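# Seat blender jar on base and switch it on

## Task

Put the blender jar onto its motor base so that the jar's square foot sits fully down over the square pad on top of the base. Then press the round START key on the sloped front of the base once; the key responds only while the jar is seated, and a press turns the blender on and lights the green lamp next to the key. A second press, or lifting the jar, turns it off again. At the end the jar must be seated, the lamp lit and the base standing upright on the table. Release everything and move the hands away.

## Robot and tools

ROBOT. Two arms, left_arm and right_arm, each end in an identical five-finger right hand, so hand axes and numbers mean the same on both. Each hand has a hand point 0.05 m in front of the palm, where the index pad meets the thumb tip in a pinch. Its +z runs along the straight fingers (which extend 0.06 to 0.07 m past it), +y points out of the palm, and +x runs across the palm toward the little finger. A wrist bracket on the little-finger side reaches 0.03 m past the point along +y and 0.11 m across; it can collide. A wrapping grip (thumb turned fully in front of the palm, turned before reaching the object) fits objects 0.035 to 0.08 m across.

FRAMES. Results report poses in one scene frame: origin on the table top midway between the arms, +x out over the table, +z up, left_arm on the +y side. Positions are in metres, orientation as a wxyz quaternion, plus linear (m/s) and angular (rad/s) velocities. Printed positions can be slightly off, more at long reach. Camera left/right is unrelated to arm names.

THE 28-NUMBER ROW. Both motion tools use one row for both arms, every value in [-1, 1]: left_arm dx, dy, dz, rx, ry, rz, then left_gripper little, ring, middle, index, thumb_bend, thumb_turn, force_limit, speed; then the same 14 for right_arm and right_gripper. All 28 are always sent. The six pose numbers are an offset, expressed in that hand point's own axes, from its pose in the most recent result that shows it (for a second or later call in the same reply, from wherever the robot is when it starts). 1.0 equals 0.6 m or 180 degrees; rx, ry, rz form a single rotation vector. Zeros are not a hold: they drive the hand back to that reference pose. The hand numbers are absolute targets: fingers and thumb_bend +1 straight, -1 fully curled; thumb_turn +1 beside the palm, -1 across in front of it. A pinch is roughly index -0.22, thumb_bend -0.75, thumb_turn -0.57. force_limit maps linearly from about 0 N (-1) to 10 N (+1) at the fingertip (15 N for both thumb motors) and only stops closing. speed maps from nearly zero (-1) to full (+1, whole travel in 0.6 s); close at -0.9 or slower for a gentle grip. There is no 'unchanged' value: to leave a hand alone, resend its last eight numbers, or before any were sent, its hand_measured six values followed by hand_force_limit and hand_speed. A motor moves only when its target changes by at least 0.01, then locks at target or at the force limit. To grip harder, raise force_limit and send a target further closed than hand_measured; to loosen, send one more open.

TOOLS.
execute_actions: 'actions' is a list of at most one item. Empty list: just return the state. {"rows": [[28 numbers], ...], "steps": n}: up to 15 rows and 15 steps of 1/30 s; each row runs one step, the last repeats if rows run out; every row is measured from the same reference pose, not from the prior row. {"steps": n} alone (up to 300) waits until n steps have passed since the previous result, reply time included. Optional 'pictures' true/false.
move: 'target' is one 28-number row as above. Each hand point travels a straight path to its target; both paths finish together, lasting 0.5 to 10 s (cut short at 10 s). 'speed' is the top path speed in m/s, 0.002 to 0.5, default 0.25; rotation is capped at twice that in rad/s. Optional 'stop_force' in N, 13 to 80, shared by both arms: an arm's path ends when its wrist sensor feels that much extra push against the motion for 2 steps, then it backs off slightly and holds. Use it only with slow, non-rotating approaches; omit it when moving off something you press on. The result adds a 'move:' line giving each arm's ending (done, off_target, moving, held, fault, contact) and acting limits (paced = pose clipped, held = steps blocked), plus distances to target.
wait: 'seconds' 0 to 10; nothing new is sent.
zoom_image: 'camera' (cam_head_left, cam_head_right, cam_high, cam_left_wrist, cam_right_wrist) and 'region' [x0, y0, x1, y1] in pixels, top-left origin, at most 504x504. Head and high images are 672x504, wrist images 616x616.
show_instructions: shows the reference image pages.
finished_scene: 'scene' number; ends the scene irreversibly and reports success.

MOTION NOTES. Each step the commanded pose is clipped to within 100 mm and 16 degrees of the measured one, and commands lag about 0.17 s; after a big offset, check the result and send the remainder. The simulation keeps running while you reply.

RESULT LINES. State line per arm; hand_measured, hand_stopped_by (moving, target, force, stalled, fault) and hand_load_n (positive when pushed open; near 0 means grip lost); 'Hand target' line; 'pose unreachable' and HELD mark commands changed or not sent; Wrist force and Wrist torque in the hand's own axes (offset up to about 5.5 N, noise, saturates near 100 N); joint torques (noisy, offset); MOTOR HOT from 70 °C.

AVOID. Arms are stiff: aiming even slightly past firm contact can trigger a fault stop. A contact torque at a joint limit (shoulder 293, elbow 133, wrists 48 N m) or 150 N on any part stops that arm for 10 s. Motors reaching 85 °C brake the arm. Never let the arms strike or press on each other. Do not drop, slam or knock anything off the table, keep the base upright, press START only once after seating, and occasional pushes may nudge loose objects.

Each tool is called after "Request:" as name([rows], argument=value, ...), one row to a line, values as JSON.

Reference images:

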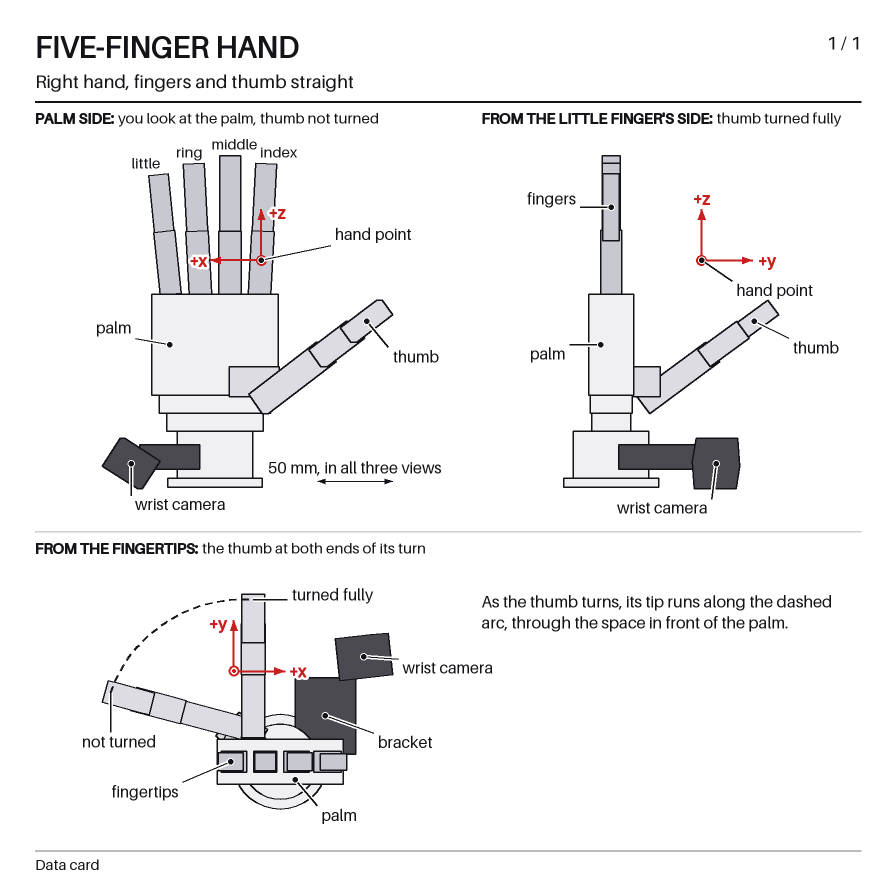

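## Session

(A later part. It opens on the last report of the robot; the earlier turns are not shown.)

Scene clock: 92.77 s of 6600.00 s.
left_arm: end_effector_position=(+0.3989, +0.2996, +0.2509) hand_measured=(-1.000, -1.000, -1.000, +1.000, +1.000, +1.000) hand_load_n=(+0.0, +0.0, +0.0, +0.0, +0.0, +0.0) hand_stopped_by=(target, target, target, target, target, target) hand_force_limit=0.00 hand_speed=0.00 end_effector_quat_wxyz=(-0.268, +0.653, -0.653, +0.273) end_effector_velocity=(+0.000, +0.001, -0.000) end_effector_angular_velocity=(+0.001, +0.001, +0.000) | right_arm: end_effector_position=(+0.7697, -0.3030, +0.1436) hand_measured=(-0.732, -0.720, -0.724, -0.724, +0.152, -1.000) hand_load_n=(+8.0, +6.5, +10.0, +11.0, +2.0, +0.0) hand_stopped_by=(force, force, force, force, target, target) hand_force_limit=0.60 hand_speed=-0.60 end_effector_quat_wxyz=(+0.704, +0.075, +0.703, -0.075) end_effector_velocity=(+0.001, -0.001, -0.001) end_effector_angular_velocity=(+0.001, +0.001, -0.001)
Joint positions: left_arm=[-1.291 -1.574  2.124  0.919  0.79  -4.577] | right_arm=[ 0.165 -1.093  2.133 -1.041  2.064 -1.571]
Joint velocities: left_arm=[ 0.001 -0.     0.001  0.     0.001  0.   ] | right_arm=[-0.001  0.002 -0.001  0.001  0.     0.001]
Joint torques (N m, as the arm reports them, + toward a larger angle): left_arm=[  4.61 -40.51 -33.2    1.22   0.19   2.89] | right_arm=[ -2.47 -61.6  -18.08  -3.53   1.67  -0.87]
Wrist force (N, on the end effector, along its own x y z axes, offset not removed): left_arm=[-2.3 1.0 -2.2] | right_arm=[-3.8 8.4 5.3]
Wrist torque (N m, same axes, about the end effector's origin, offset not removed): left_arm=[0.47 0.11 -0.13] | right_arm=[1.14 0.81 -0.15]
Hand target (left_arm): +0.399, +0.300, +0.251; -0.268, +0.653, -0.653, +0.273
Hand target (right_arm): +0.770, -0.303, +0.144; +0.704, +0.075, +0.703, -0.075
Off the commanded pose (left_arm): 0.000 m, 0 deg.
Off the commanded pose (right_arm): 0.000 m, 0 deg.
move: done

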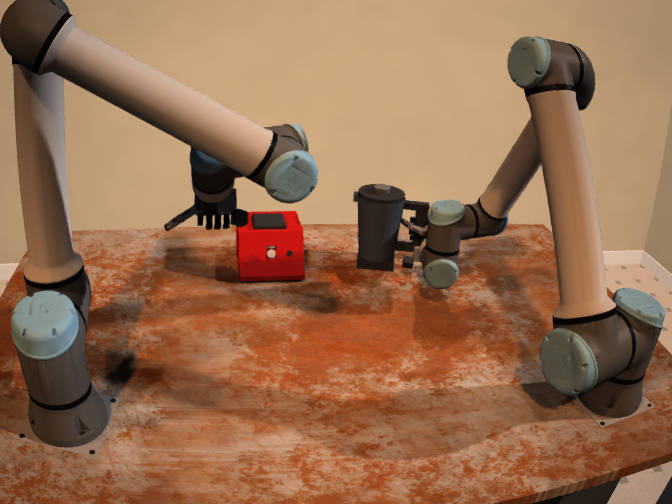

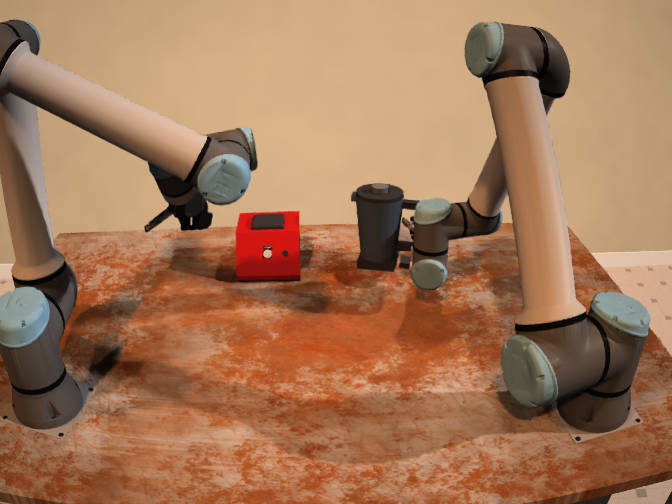

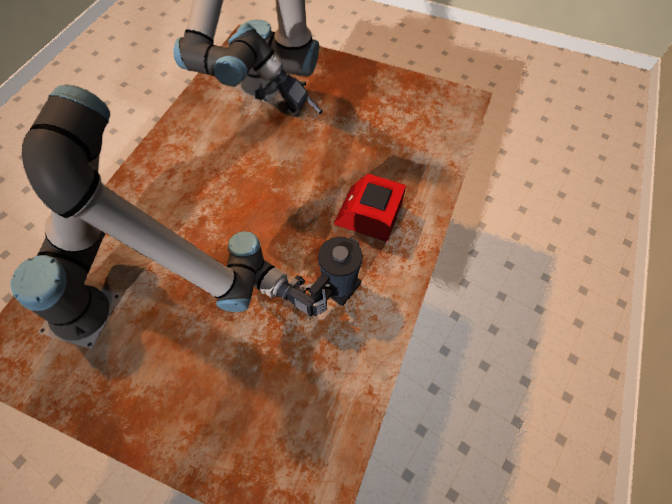

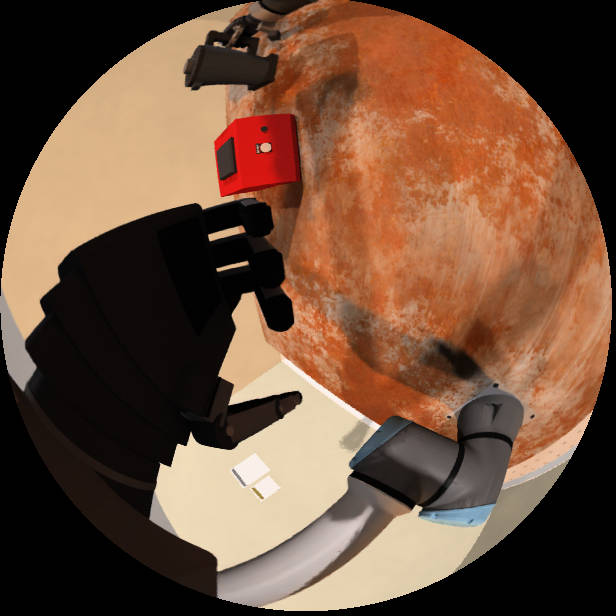

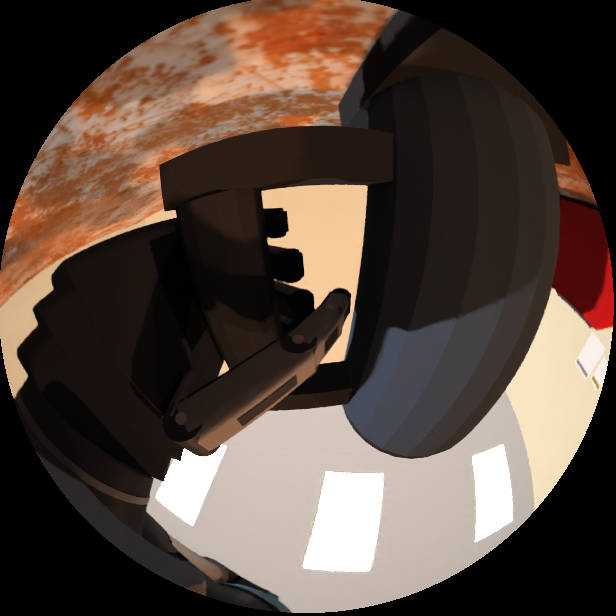

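Request:
move(target=[0,0,0,0,0,0,-1,-1,-1,1,1,1,0,0, 0,0,0,0,0,0,-1,-1,-0.98,-0.98,0.15,-1,1,-0.7], speed=0.03)

Request:
move(target=[0,0,0,0,0,0,-1,-1,-1,1,1,1,0,0, -0.05,0,0,0,0,0,-1,-1,-0.98,-0.98,-0.5,-1,0.2,-0.7], speed=0.03)

Scene clock: 96.10 s of 6600.00 s.
left_arm: end_effector_position=(+0.3989, +0.2996, +0.2509) hand_measured=(-1.000, -1.000, -1.000, +1.000, +1.000, +1.000) hand_load_n=(+0.0, +0.0, +0.0, +0.0, +0.0, +0.0) hand_stopped_by=(target, target, target, target, target, target) hand_force_limit=0.00 hand_speed=0.00 end_effector_quat_wxyz=(-0.268, +0.653, -0.653, +0.273) end_effector_velocity=(+0.000, -0.000, -0.000) end_effector_angular_velocity=(-0.001, +0.000, +0.000) | right_arm: end_effector_position=(+0.7697, -0.3030, +0.1436) hand_measured=(-0.740, -0.728, -0.724, -0.724, +0.152, -1.000) hand_load_n=(+11.0, +10.5, +9.5, +10.5, +2.0, +0.0) hand_stopped_by=(force, force, force, force, target, target) hand_force_limit=1.00 hand_speed=-0.70 end_effector_quat_wxyz=(+0.704, +0.075, +0.703, -0.075) end_effector_velocity=(-0.000, +0.001, +0.001) end_effector_angular_velocity=(+0.000, -0.001, +0.001)
Joint positions: left_arm=[-1.291 -1.574  2.124  0.919  0.79  -4.577] | right_arm=[ 0.165 -1.093  2.133 -1.041  2.064 -1.571]
Joint velocities: left_arm=[ 0.    -0.    -0.    -0.001  0.     0.   ] | right_arm=[ 0.001 -0.001 -0.     0.     0.    -0.   ]
Joint torques (N m, as the arm reports them, + toward a larger angle): left_arm=[  6.24 -38.49 -29.65   1.25   0.02   2.61] | right_arm=[ -1.13 -61.92 -20.97  -3.57   1.49  -0.97]
Wrist force (N, on the end effector, along its own x y z axes, offset not removed): left_arm=[-1.3 1.5 -0.8] | right_arm=[-1.5 -0.3 5.5]
Wrist torque (N m, same axes, about the end effector's origin, offset not removed): left_arm=[0.32 -0.23 0.02] | right_arm=[0.03 0.45 -0.01]
Hand target (left_arm): +0.399, +0.300, +0.251; -0.268, +0.653, -0.653, +0.273
Hand target (right_arm): +0.770, -0.303, +0.144; +0.704, +0.075, +0.703, -0.075
Off the commanded pose (left_arm): 0.000 m, 0 deg.
Off the commanded pose (right_arm): 0.000 m, 0 deg.
move: done

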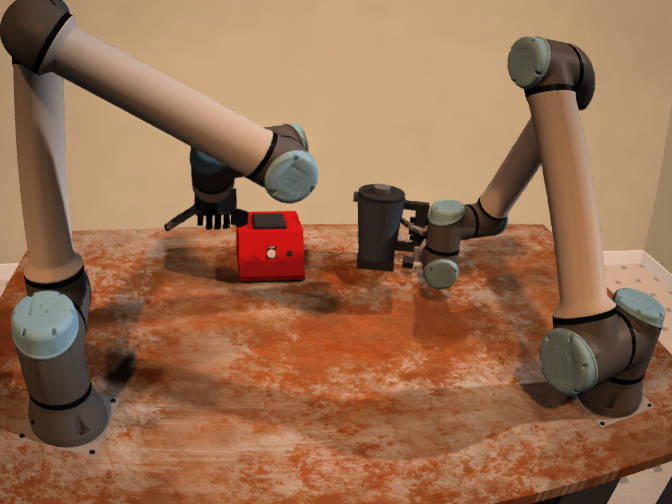

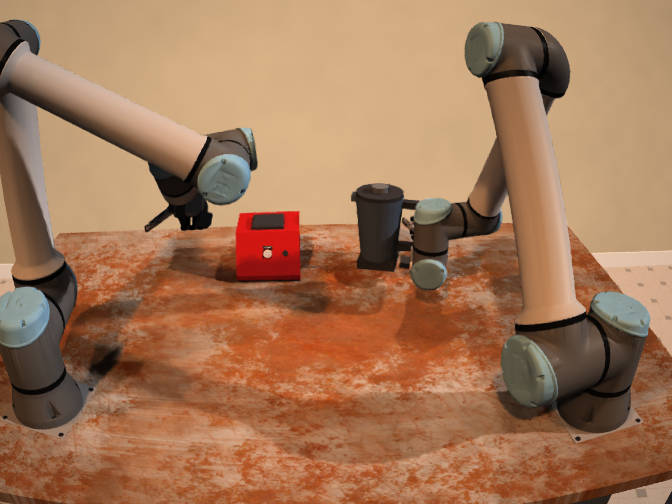

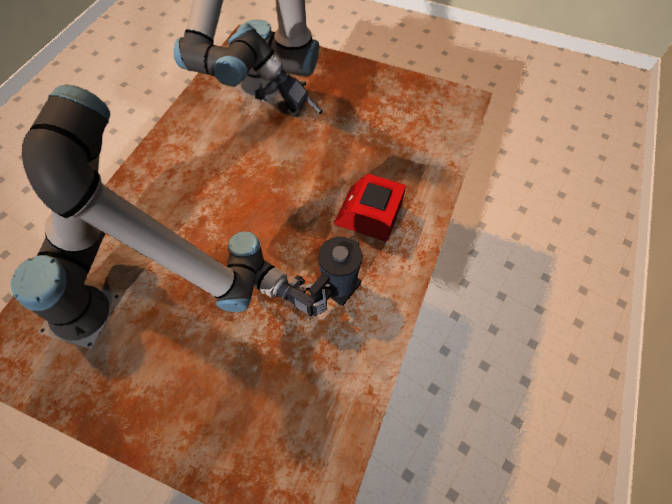

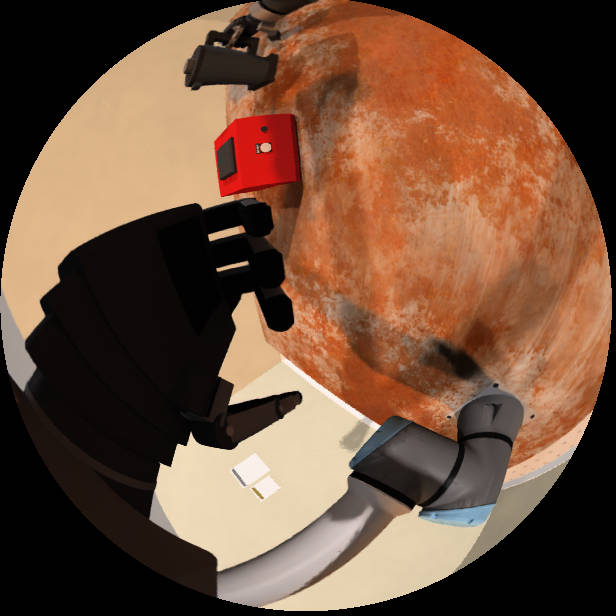

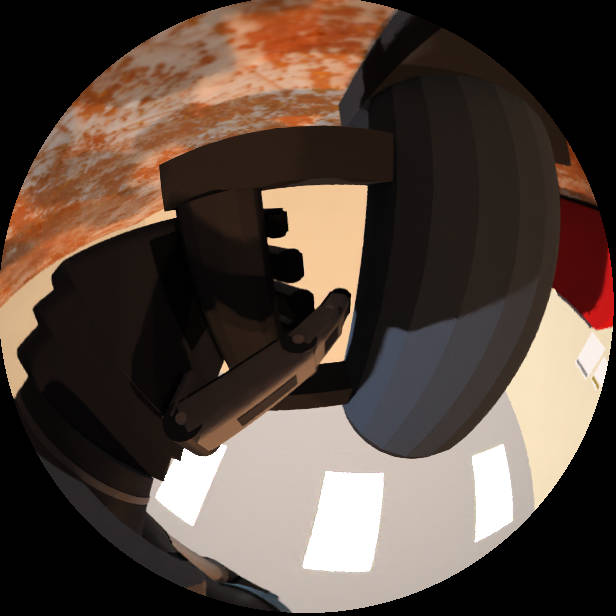

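Scene clock: 97.47 s of 6600.00 s.
left_arm: end_effector_position=(+0.3989, +0.2996, +0.2509) hand_measured=(-1.000, -1.000, -1.000, +1.000, +1.000, +1.000) hand_load_n=(+0.0, +0.0, +0.0, +0.0, +0.0, +0.0) hand_stopped_by=(target, target, target, target, target, target) hand_force_limit=0.00 hand_speed=0.00 end_effector_quat_wxyz=(-0.268, +0.653, -0.653, +0.273) end_effector_velocity=(-0.000, +0.000, +0.000) end_effector_angular_velocity=(+0.001, +0.000, -0.000) | right_arm: end_effector_position=(+0.7696, -0.3031, +0.1732) hand_measured=(-0.740, -0.728, -0.724, -0.724, +0.082, -1.000) hand_load_n=(+10.0, +9.5, +10.0, +10.0, +9.0, +1.0) hand_stopped_by=(force, force, force, force, force, target) hand_force_limit=0.20 hand_speed=-0.70 end_effector_quat_wxyz=(+0.704, +0.075, +0.703, -0.075) end_effector_velocity=(+0.000, +0.001, +0.003) end_effector_angular_velocity=(+0.000, -0.000, +0.001)
Joint positions: left_arm=[-1.291 -1.574  2.124  0.919  0.79  -4.577] | right_arm=[ 0.165 -1.142  2.126 -0.986  2.064 -1.572]
Joint velocities: left_arm=[-0.    -0.001  0.     0.002  0.    -0.   ] | right_arm=[ 0.001 -0.004 -0.001  0.005 -0.     0.   ]
Joint torques (N m, as the arm reports them, + toward a larger angle): left_arm=[  5.32 -40.18 -33.28   1.28   0.33   3.08] | right_arm=[  7.09 -85.59 -36.18  -2.06   2.74  -0.25]
Wrist force (N, on the end effector, along its own x y z axes, offset not removed): left_arm=[-2.6 4.1 -0.7] | right_arm=[4.9 -4.3 9.5]
Wrist torque (N m, same axes, about the end effector's origin, offset not removed): left_arm=[0.74 0.06 -0.02] | right_arm=[-1.14 0.18 -1.20]
Hand target (left_arm): +0.399, +0.300, +0.251; -0.268, +0.653, -0.653, +0.273
Hand target (right_arm): +0.770, -0.303, +0.174; +0.704, +0.075, +0.703, -0.075
Off the commanded pose (left_arm): 0.000 m, 0 deg.
Off the commanded pose (right_arm): 0.000 m, 0 deg.
move: done

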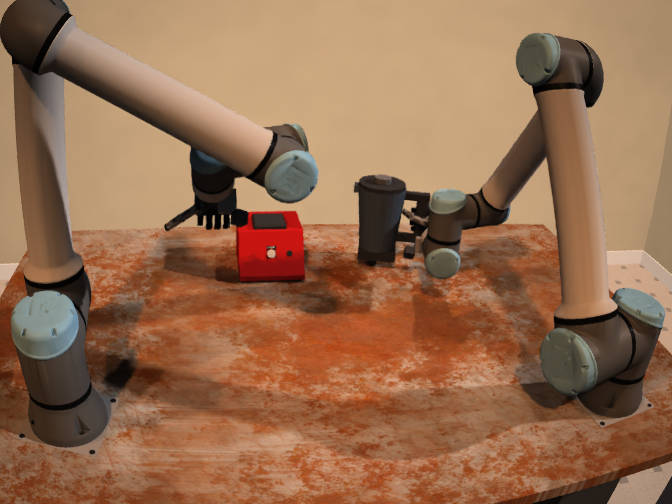

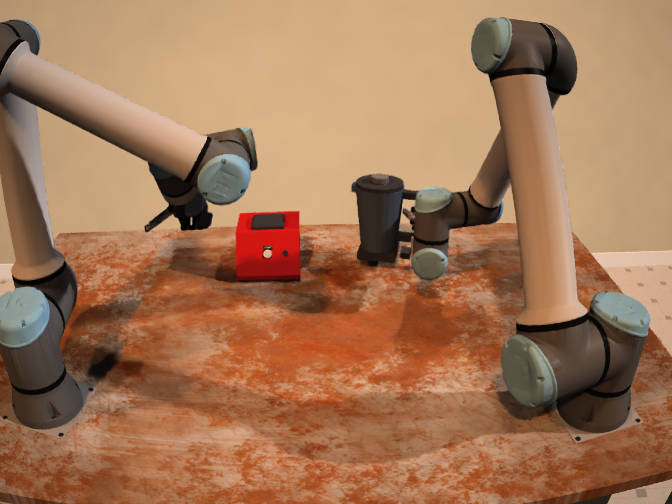

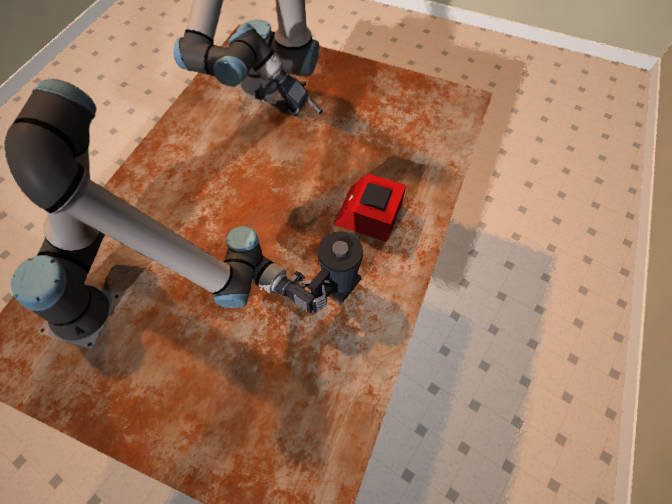

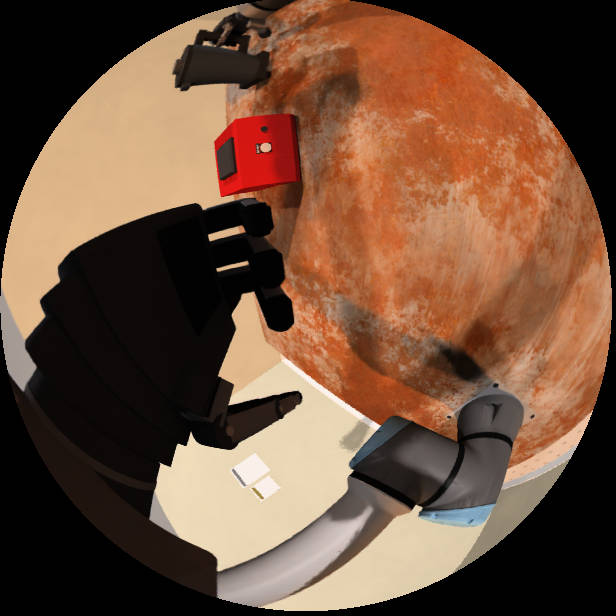

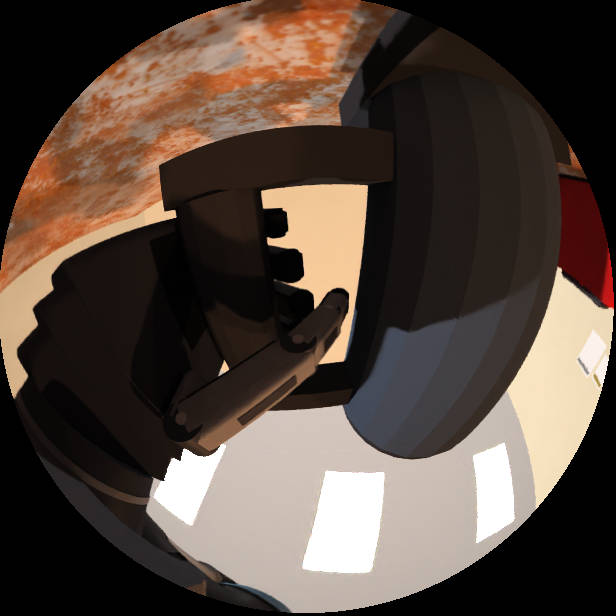

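Request:
move(target=[-0.1,0,0,0,0,0,-1,-1,-1,1,1,1,0,0, -0.253,0.191,-0.007,-0.094,0,0,-1,-1,-0.98,-0.98,-0.5,-1,0.2,-0.7], speed=0.12)

Scene clock: 105.97 s of 6600.00 s.
left_arm: end_effector_position=(+0.3991, +0.3595, +0.2507) hand_measured=(-1.000, -1.000, -1.000, +1.000, +1.000, +1.000) hand_load_n=(+0.0, +0.0, +0.0, +0.0, +0.0, +0.0) hand_stopped_by=(target, target, target, target, target, target) hand_force_limit=0.00 hand_speed=0.00 end_effector_quat_wxyz=(-0.268, +0.653, -0.653, +0.273) end_effector_velocity=(-0.000, +0.000, +0.000) end_effector_angular_velocity=(-0.001, +0.001, +0.000) | right_arm: end_effector_position=(+0.7890, -0.1904, +0.3247) hand_measured=(-0.740, -0.728, -0.724, -0.724, +0.082, -1.000) hand_load_n=(+10.0, +9.5, +10.0, +10.0, +9.0, +1.0) hand_stopped_by=(force, force, force, force, force, target) hand_force_limit=0.20 hand_speed=-0.70 end_effector_quat_wxyz=(+0.707, -0.029, +0.706, +0.029) end_effector_velocity=(+0.001, +0.001, +0.002) end_effector_angular_velocity=(-0.001, +0.001, +0.003)
Joint positions: left_arm=[-1.273 -1.671  2.211  0.911  0.792 -4.551] | right_arm=[ 0.202 -1.288  1.96  -0.674  1.807 -1.572]
Joint velocities: left_arm=[ 0.001 -0.001  0.     0.     0.001  0.001] | right_arm=[-0.001 -0.    -0.004  0.005 -0.004 -0.   ]
Joint torques (N m, as the arm reports them, + toward a larger angle): left_arm=[ 23.03 -42.99 -27.33   1.28   0.74   3.33] | right_arm=[  9.22 -81.78 -46.95  -2.15  -1.81   3.69]
Wrist force (N, on the end effector, along its own x y z axes, offset not removed): left_arm=[-2.7 2.5 0.5] | right_arm=[7.0 0.1 4.5]
Wrist torque (N m, same axes, about the end effector's origin, offset not removed): left_arm=[0.34 0.04 -0.15] | right_arm=[-0.16 0.00 -0.64]
Hand target (left_arm): +0.399, +0.360, +0.251; -0.268, +0.653, -0.653, +0.273
Hand target (right_arm): +0.789, -0.190, +0.325; +0.707, -0.030, +0.706, +0.029
Off the commanded pose (left_arm): 0.000 m, 0 deg.
Off the commanded pose (right_arm): 0.001 m, 0 deg.
After step 90, 3.37 s passed at rest.
move: done

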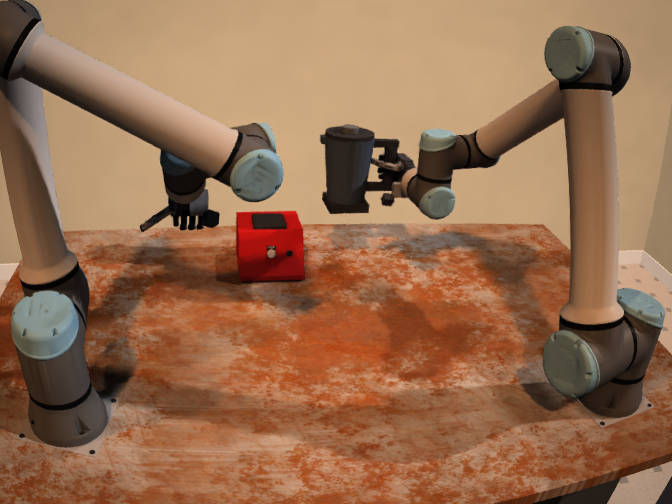

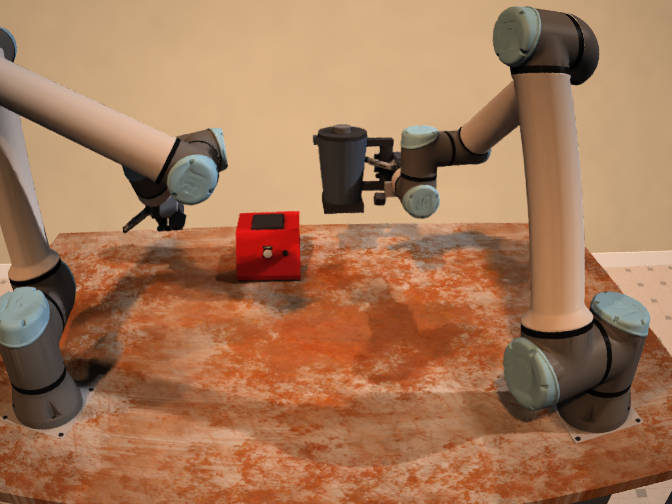

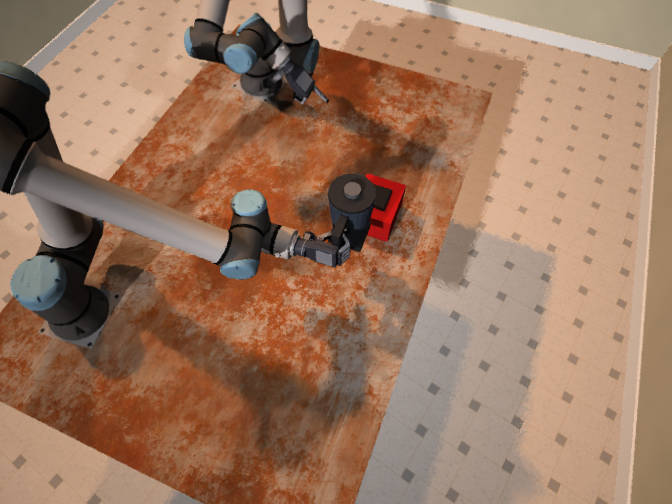

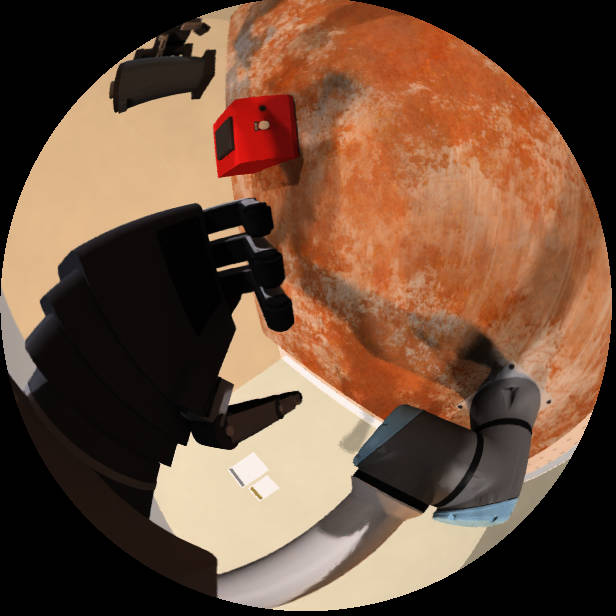

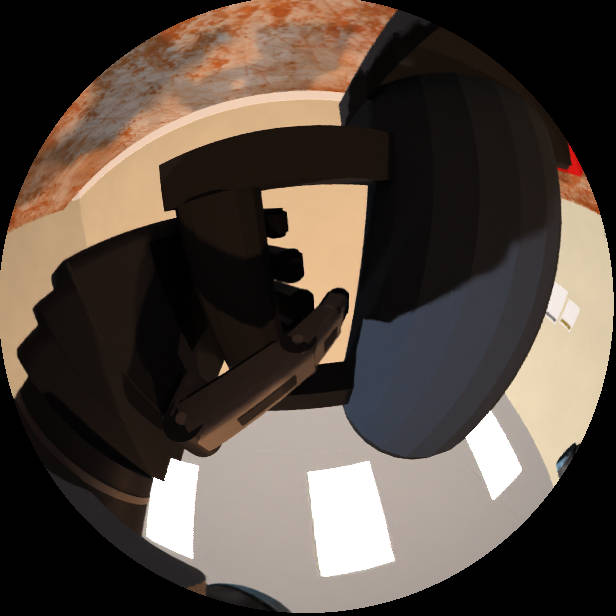

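Request:
move(target=[0,0,0,0,0,0,-1,-1,-1,1,1,1,0,0, 0,0.36,0.063,0,0,0,-1,-1,-0.98,-0.98,-0.5,-1,0.2,-0.7], speed=0.12)

Request:
zoom_image(camera="cam_head_right", region=[210, 160, 350, 290])

Request:
zoom_image(camera="cam_high", region=[300, 110, 450, 260])

Scene clock: 110.87 s of 6600.00 s.
left_arm: end_effector_position=(+0.3992, +0.3595, +0.2507) hand_measured=(-1.000, -1.000, -1.000, +1.000, +1.000, +1.000) hand_load_n=(+0.0, +0.0, +0.0, +0.0, +0.0, +0.0) hand_stopped_by=(target, target, target, target, target, target) hand_force_limit=0.00 hand_speed=0.00 end_effector_quat_wxyz=(-0.268, +0.653, -0.653, +0.273) end_effector_velocity=(-0.000, -0.000, +0.000) end_effector_angular_velocity=(-0.001, +0.001, -0.001) | right_arm: end_effector_position=(+0.8088, +0.0276, +0.3248) hand_measured=(-0.740, -0.728, -0.724, -0.724, +0.082, -1.000) hand_load_n=(+10.0, +9.5, +10.0, +10.0, +9.0, +1.0) hand_stopped_by=(force, force, force, force, force, target) hand_force_limit=0.20 hand_speed=-0.70 end_effector_quat_wxyz=(+0.707, -0.030, +0.706, +0.029) end_effector_velocity=(+0.000, +0.003, +0.001) end_effector_angular_velocity=(+0.000, +0.000, -0.000)
Joint positions: left_arm=[-1.272 -1.671  2.211  0.911  0.792 -4.551] | right_arm=[ 0.471 -1.068  1.629 -0.563  2.076 -1.573]
Joint velocities: left_arm=[-0.    -0.    -0.     0.     0.001 -0.   ] | right_arm=[ 0.003  0.003 -0.005  0.003  0.003  0.   ]
Joint torques (N m, as the arm reports them, + toward a larger angle): left_arm=[  9.64  -6.8  -42.92   1.52  -0.55  -3.1 ] | right_arm=[ 10.12 -87.02 -50.09  -2.11   2.35   3.71]
Wrist force (N, on the end effector, along its own x y z axes, offset not removed): left_arm=[-0.8 3.6 -1.4] | right_arm=[-1.3 -5.1 -1.1]
Wrist torque (N m, same axes, about the end effector's origin, offset not removed): left_arm=[0.65 -0.31 0.00] | right_arm=[-0.69 1.12 -1.38]
Hand target (left_arm): +0.399, +0.359, +0.251; -0.268, +0.653, -0.653, +0.273
Hand target (right_arm): +0.809, +0.028, +0.325; +0.707, -0.030, +0.706, +0.029
Off the commanded pose (left_arm): 0.000 m, 0 deg.
Off the commanded pose (right_arm): 0.000 m, 0 deg.
move: done

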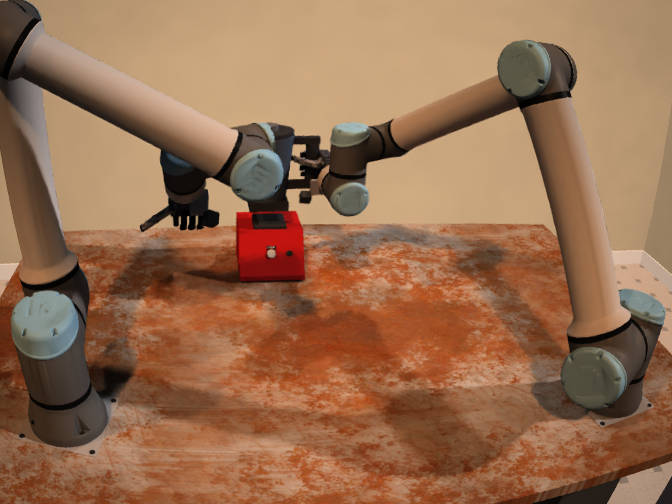

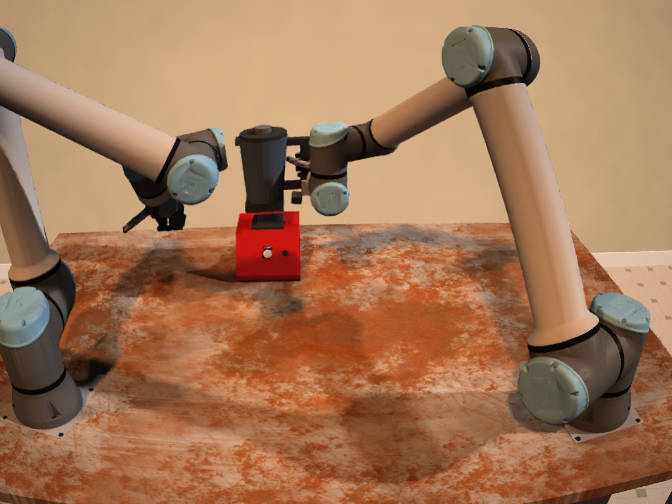

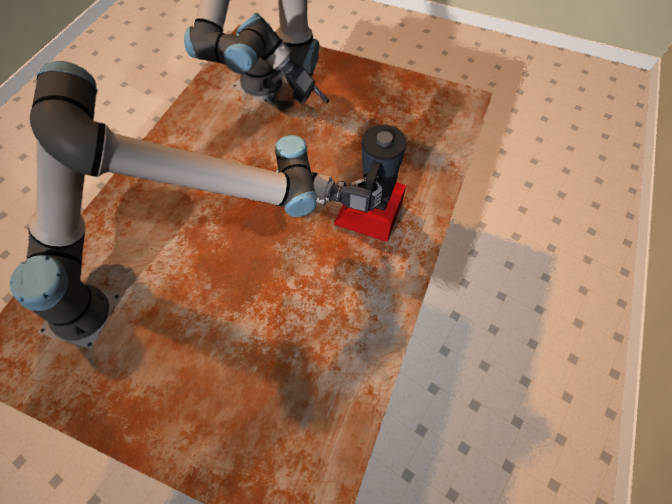

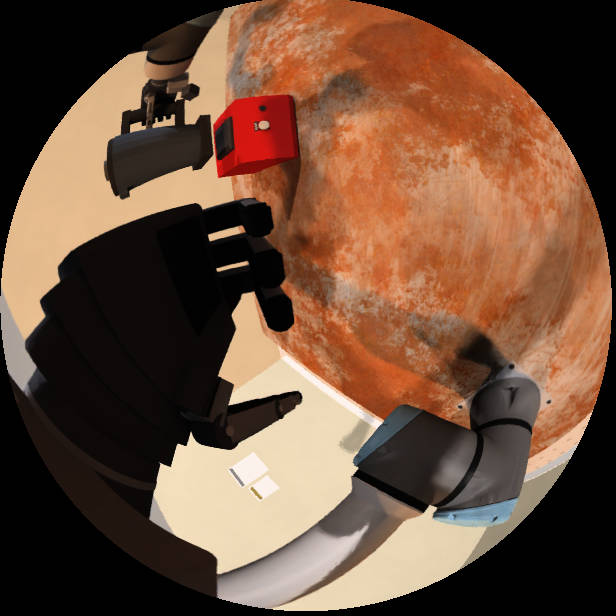

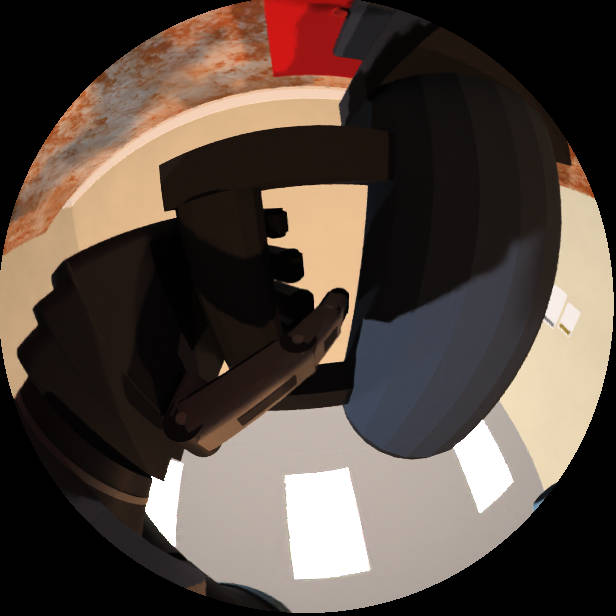

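Region (210, 160, 350, 290) of cam_head_right's 672x504 image, scaled by 3.600, with more detail than that image has; it fills the top 468 rows of this view, and the rest is white.

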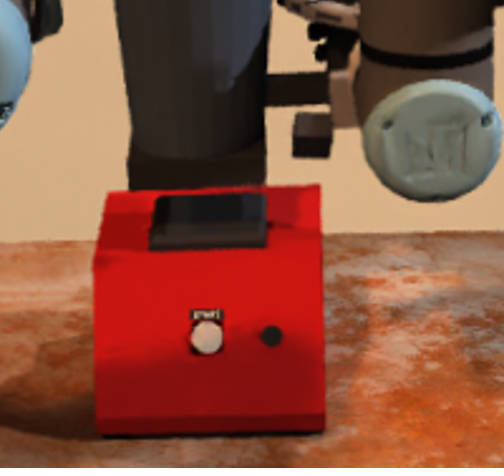

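Region (300, 110, 450, 260) of cam_high's 672x504 image, scaled by 3.360, with more detail than that image has.

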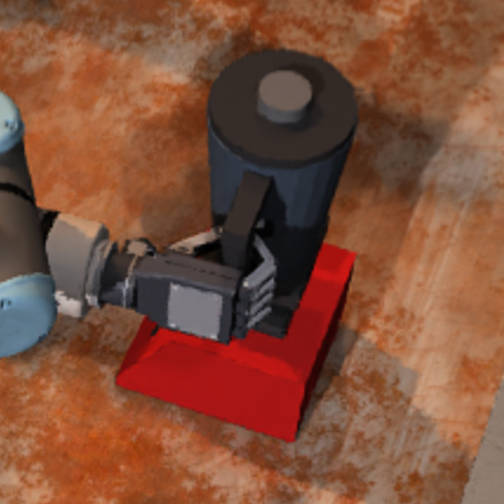

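Request:
move(target=[0,0,0,0,0,0,-1,-1,-1,1,1,1,0,0, 0.05,-0.01,0,0,0,0,-1,-1,-0.98,-0.98,-0.5,-1,0.2,-0.7], speed=0.04, stop_force=13)

Request:
zoom_image(camera="cam_head_right", region=[225, 190, 315, 250])

Request:
zoom_image(camera="cam_head_left", region=[225, 190, 315, 250])

Request:
zoom_image(camera="cam_high", region=[330, 150, 430, 250])

Request:
zoom_image(camera="cam_left_wrist", region=[170, 80, 310, 200])

Request:
zoom_image(camera="cam_right_wrist", region=[220, 0, 460, 160])

Scene clock: 114.90 s of 6600.00 s.
left_arm: end_effector_position=(+0.3991, +0.3595, +0.2507) hand_measured=(-1.000, -1.000, -1.000, +1.000, +1.000, +1.000) hand_load_n=(+0.0, +0.0, +0.0, +0.0, +0.0, +0.0) hand_stopped_by=(target, target, target, target, target, target) hand_force_limit=0.00 hand_speed=0.00 end_effector_quat_wxyz=(-0.268, +0.653, -0.653, +0.273) end_effector_velocity=(+0.000, -0.000, +0.000) end_effector_angular_velocity=(-0.003, -0.000, +0.001) | right_arm: end_effector_position=(+0.8094, +0.0217, +0.2951) hand_measured=(-0.740, -0.728, -0.724, -0.724, +0.082, -1.000) hand_load_n=(+10.0, +9.5, +10.0, +10.0, +9.0, +1.0) hand_stopped_by=(force, force, force, force, force, target) hand_force_limit=0.20 hand_speed=-0.70 end_effector_quat_wxyz=(+0.707, -0.030, +0.706, +0.029) end_effector_velocity=(+0.000, +0.000, -0.001) end_effector_angular_velocity=(+0.003, -0.001, +0.001)
Joint positions: left_arm=[-1.273 -1.671  2.211  0.911  0.792 -4.551] | right_arm=[ 0.464 -1.046  1.656 -0.612  2.069 -1.573]
Joint velocities: left_arm=[ 0.001 -0.    -0.001 -0.002 -0.     0.   ] | right_arm=[ 0.     0.002  0.001 -0.004 -0.001  0.003]
Joint torques (N m, as the arm reports them, + toward a larger angle): left_arm=[-11.44  -9.79 -42.12   1.68  -1.3   -0.21] | right_arm=[-16.6  -84.12 -35.33  -6.32  -2.26   1.75]
Wrist force (N, on the end effector, along its own x y z axes, offset not removed): left_arm=[-0.3 0.7 -2.1] | right_arm=[6.1 3.2 1.1]
Wrist torque (N m, same axes, about the end effector's origin, offset not removed): left_arm=[0.31 -0.25 -0.05] | right_arm=[0.72 0.13 -0.78]
Hand target (left_arm): +0.399, +0.360, +0.251; -0.268, +0.653, -0.653, +0.273
Hand target (right_arm): +0.809, +0.022, +0.295; +0.707, -0.030, +0.706, +0.029
Off the commanded pose (left_arm): 0.000 m, 0 deg.
Off the commanded pose (right_arm): 0.000 m, 0 deg.
move: done

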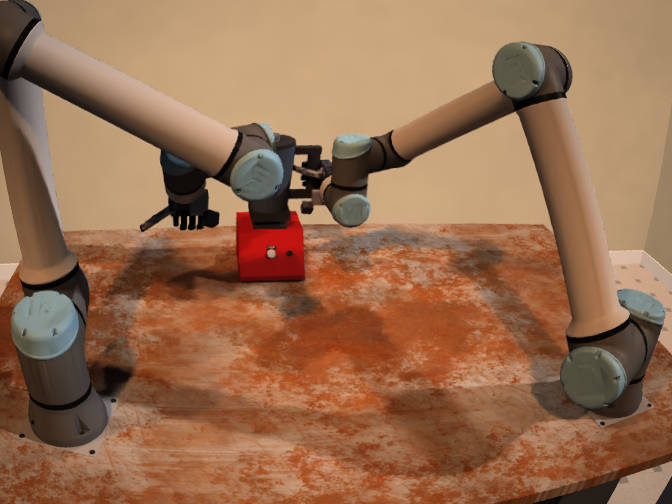

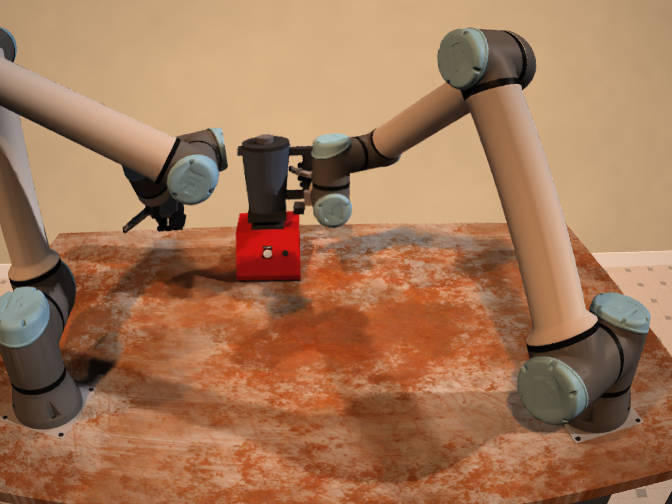

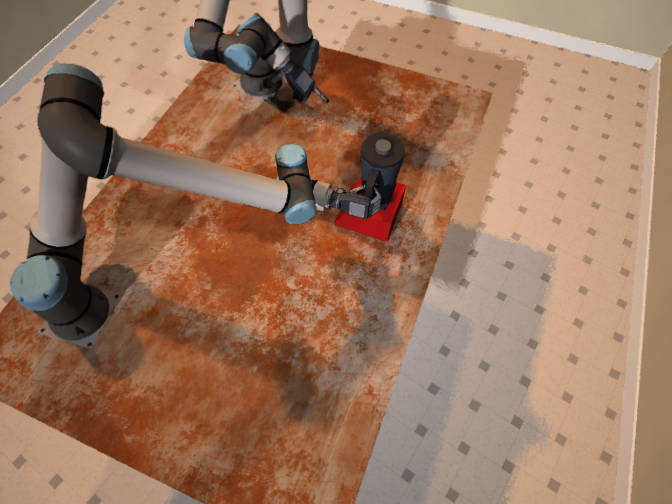

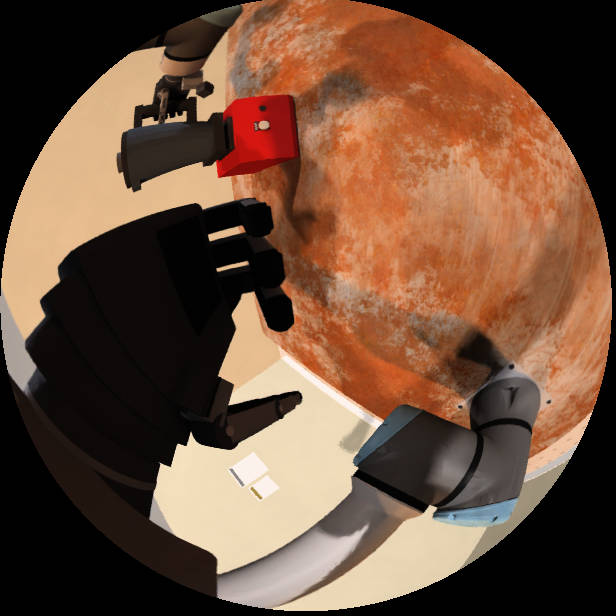

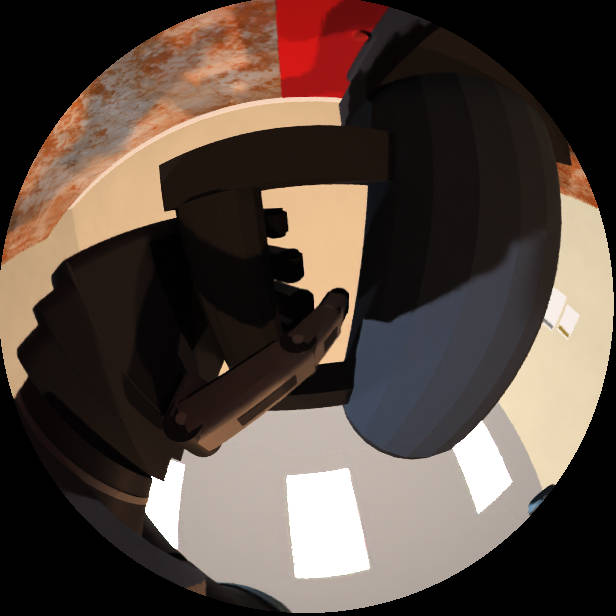

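Region (225, 190, 315, 250) of cam_head_right's 672x504 image, scaled by 5.600, with more detail than that image has.

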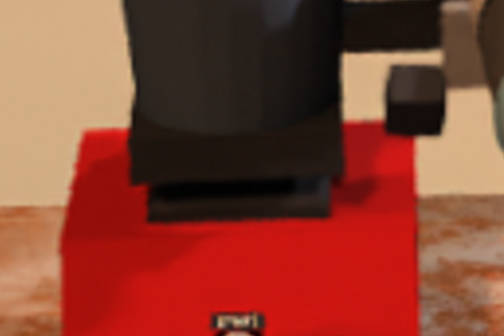

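Region (225, 190, 315, 250) of cam_head_left's 672x504 image, scaled by 5.600, with more detail than that image has.

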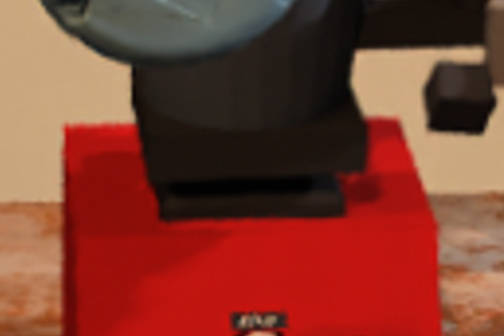

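Region (330, 150, 430, 250) of cam_high's 672x504 image, scaled by 5.040, with more detail than that image has.

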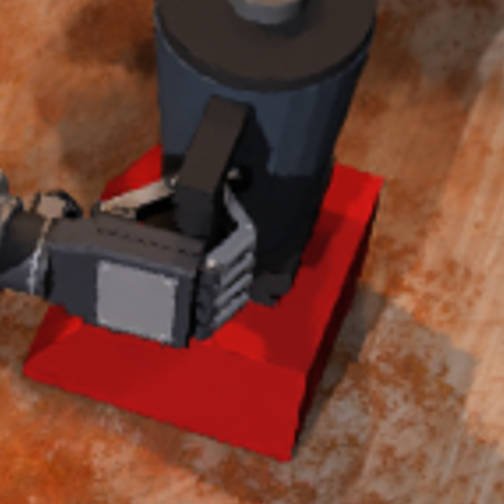

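Region (170, 80, 310, 200) of cam_left_wrist's 616x616 image, scaled by 3.600, with more detail than that image has; it fills the top 432 rows of this view, and the rest is white.

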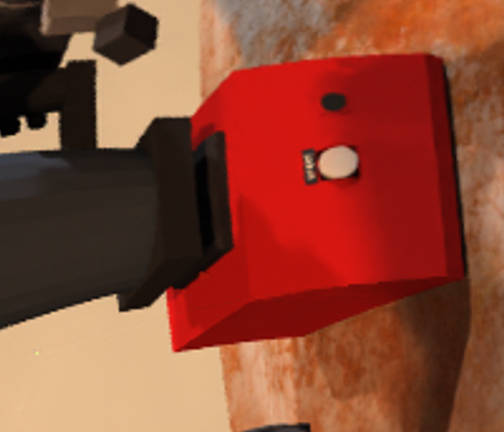

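Region (220, 0, 460, 160) of cam_right_wrist's 616x616 image, scaled by 2.100, with more detail than that image has.

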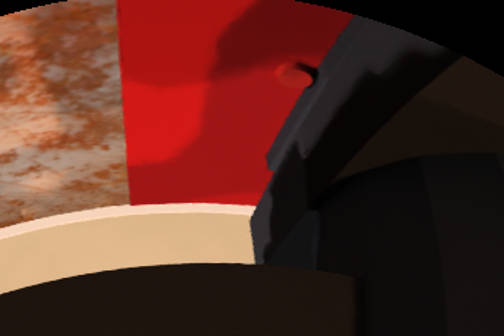

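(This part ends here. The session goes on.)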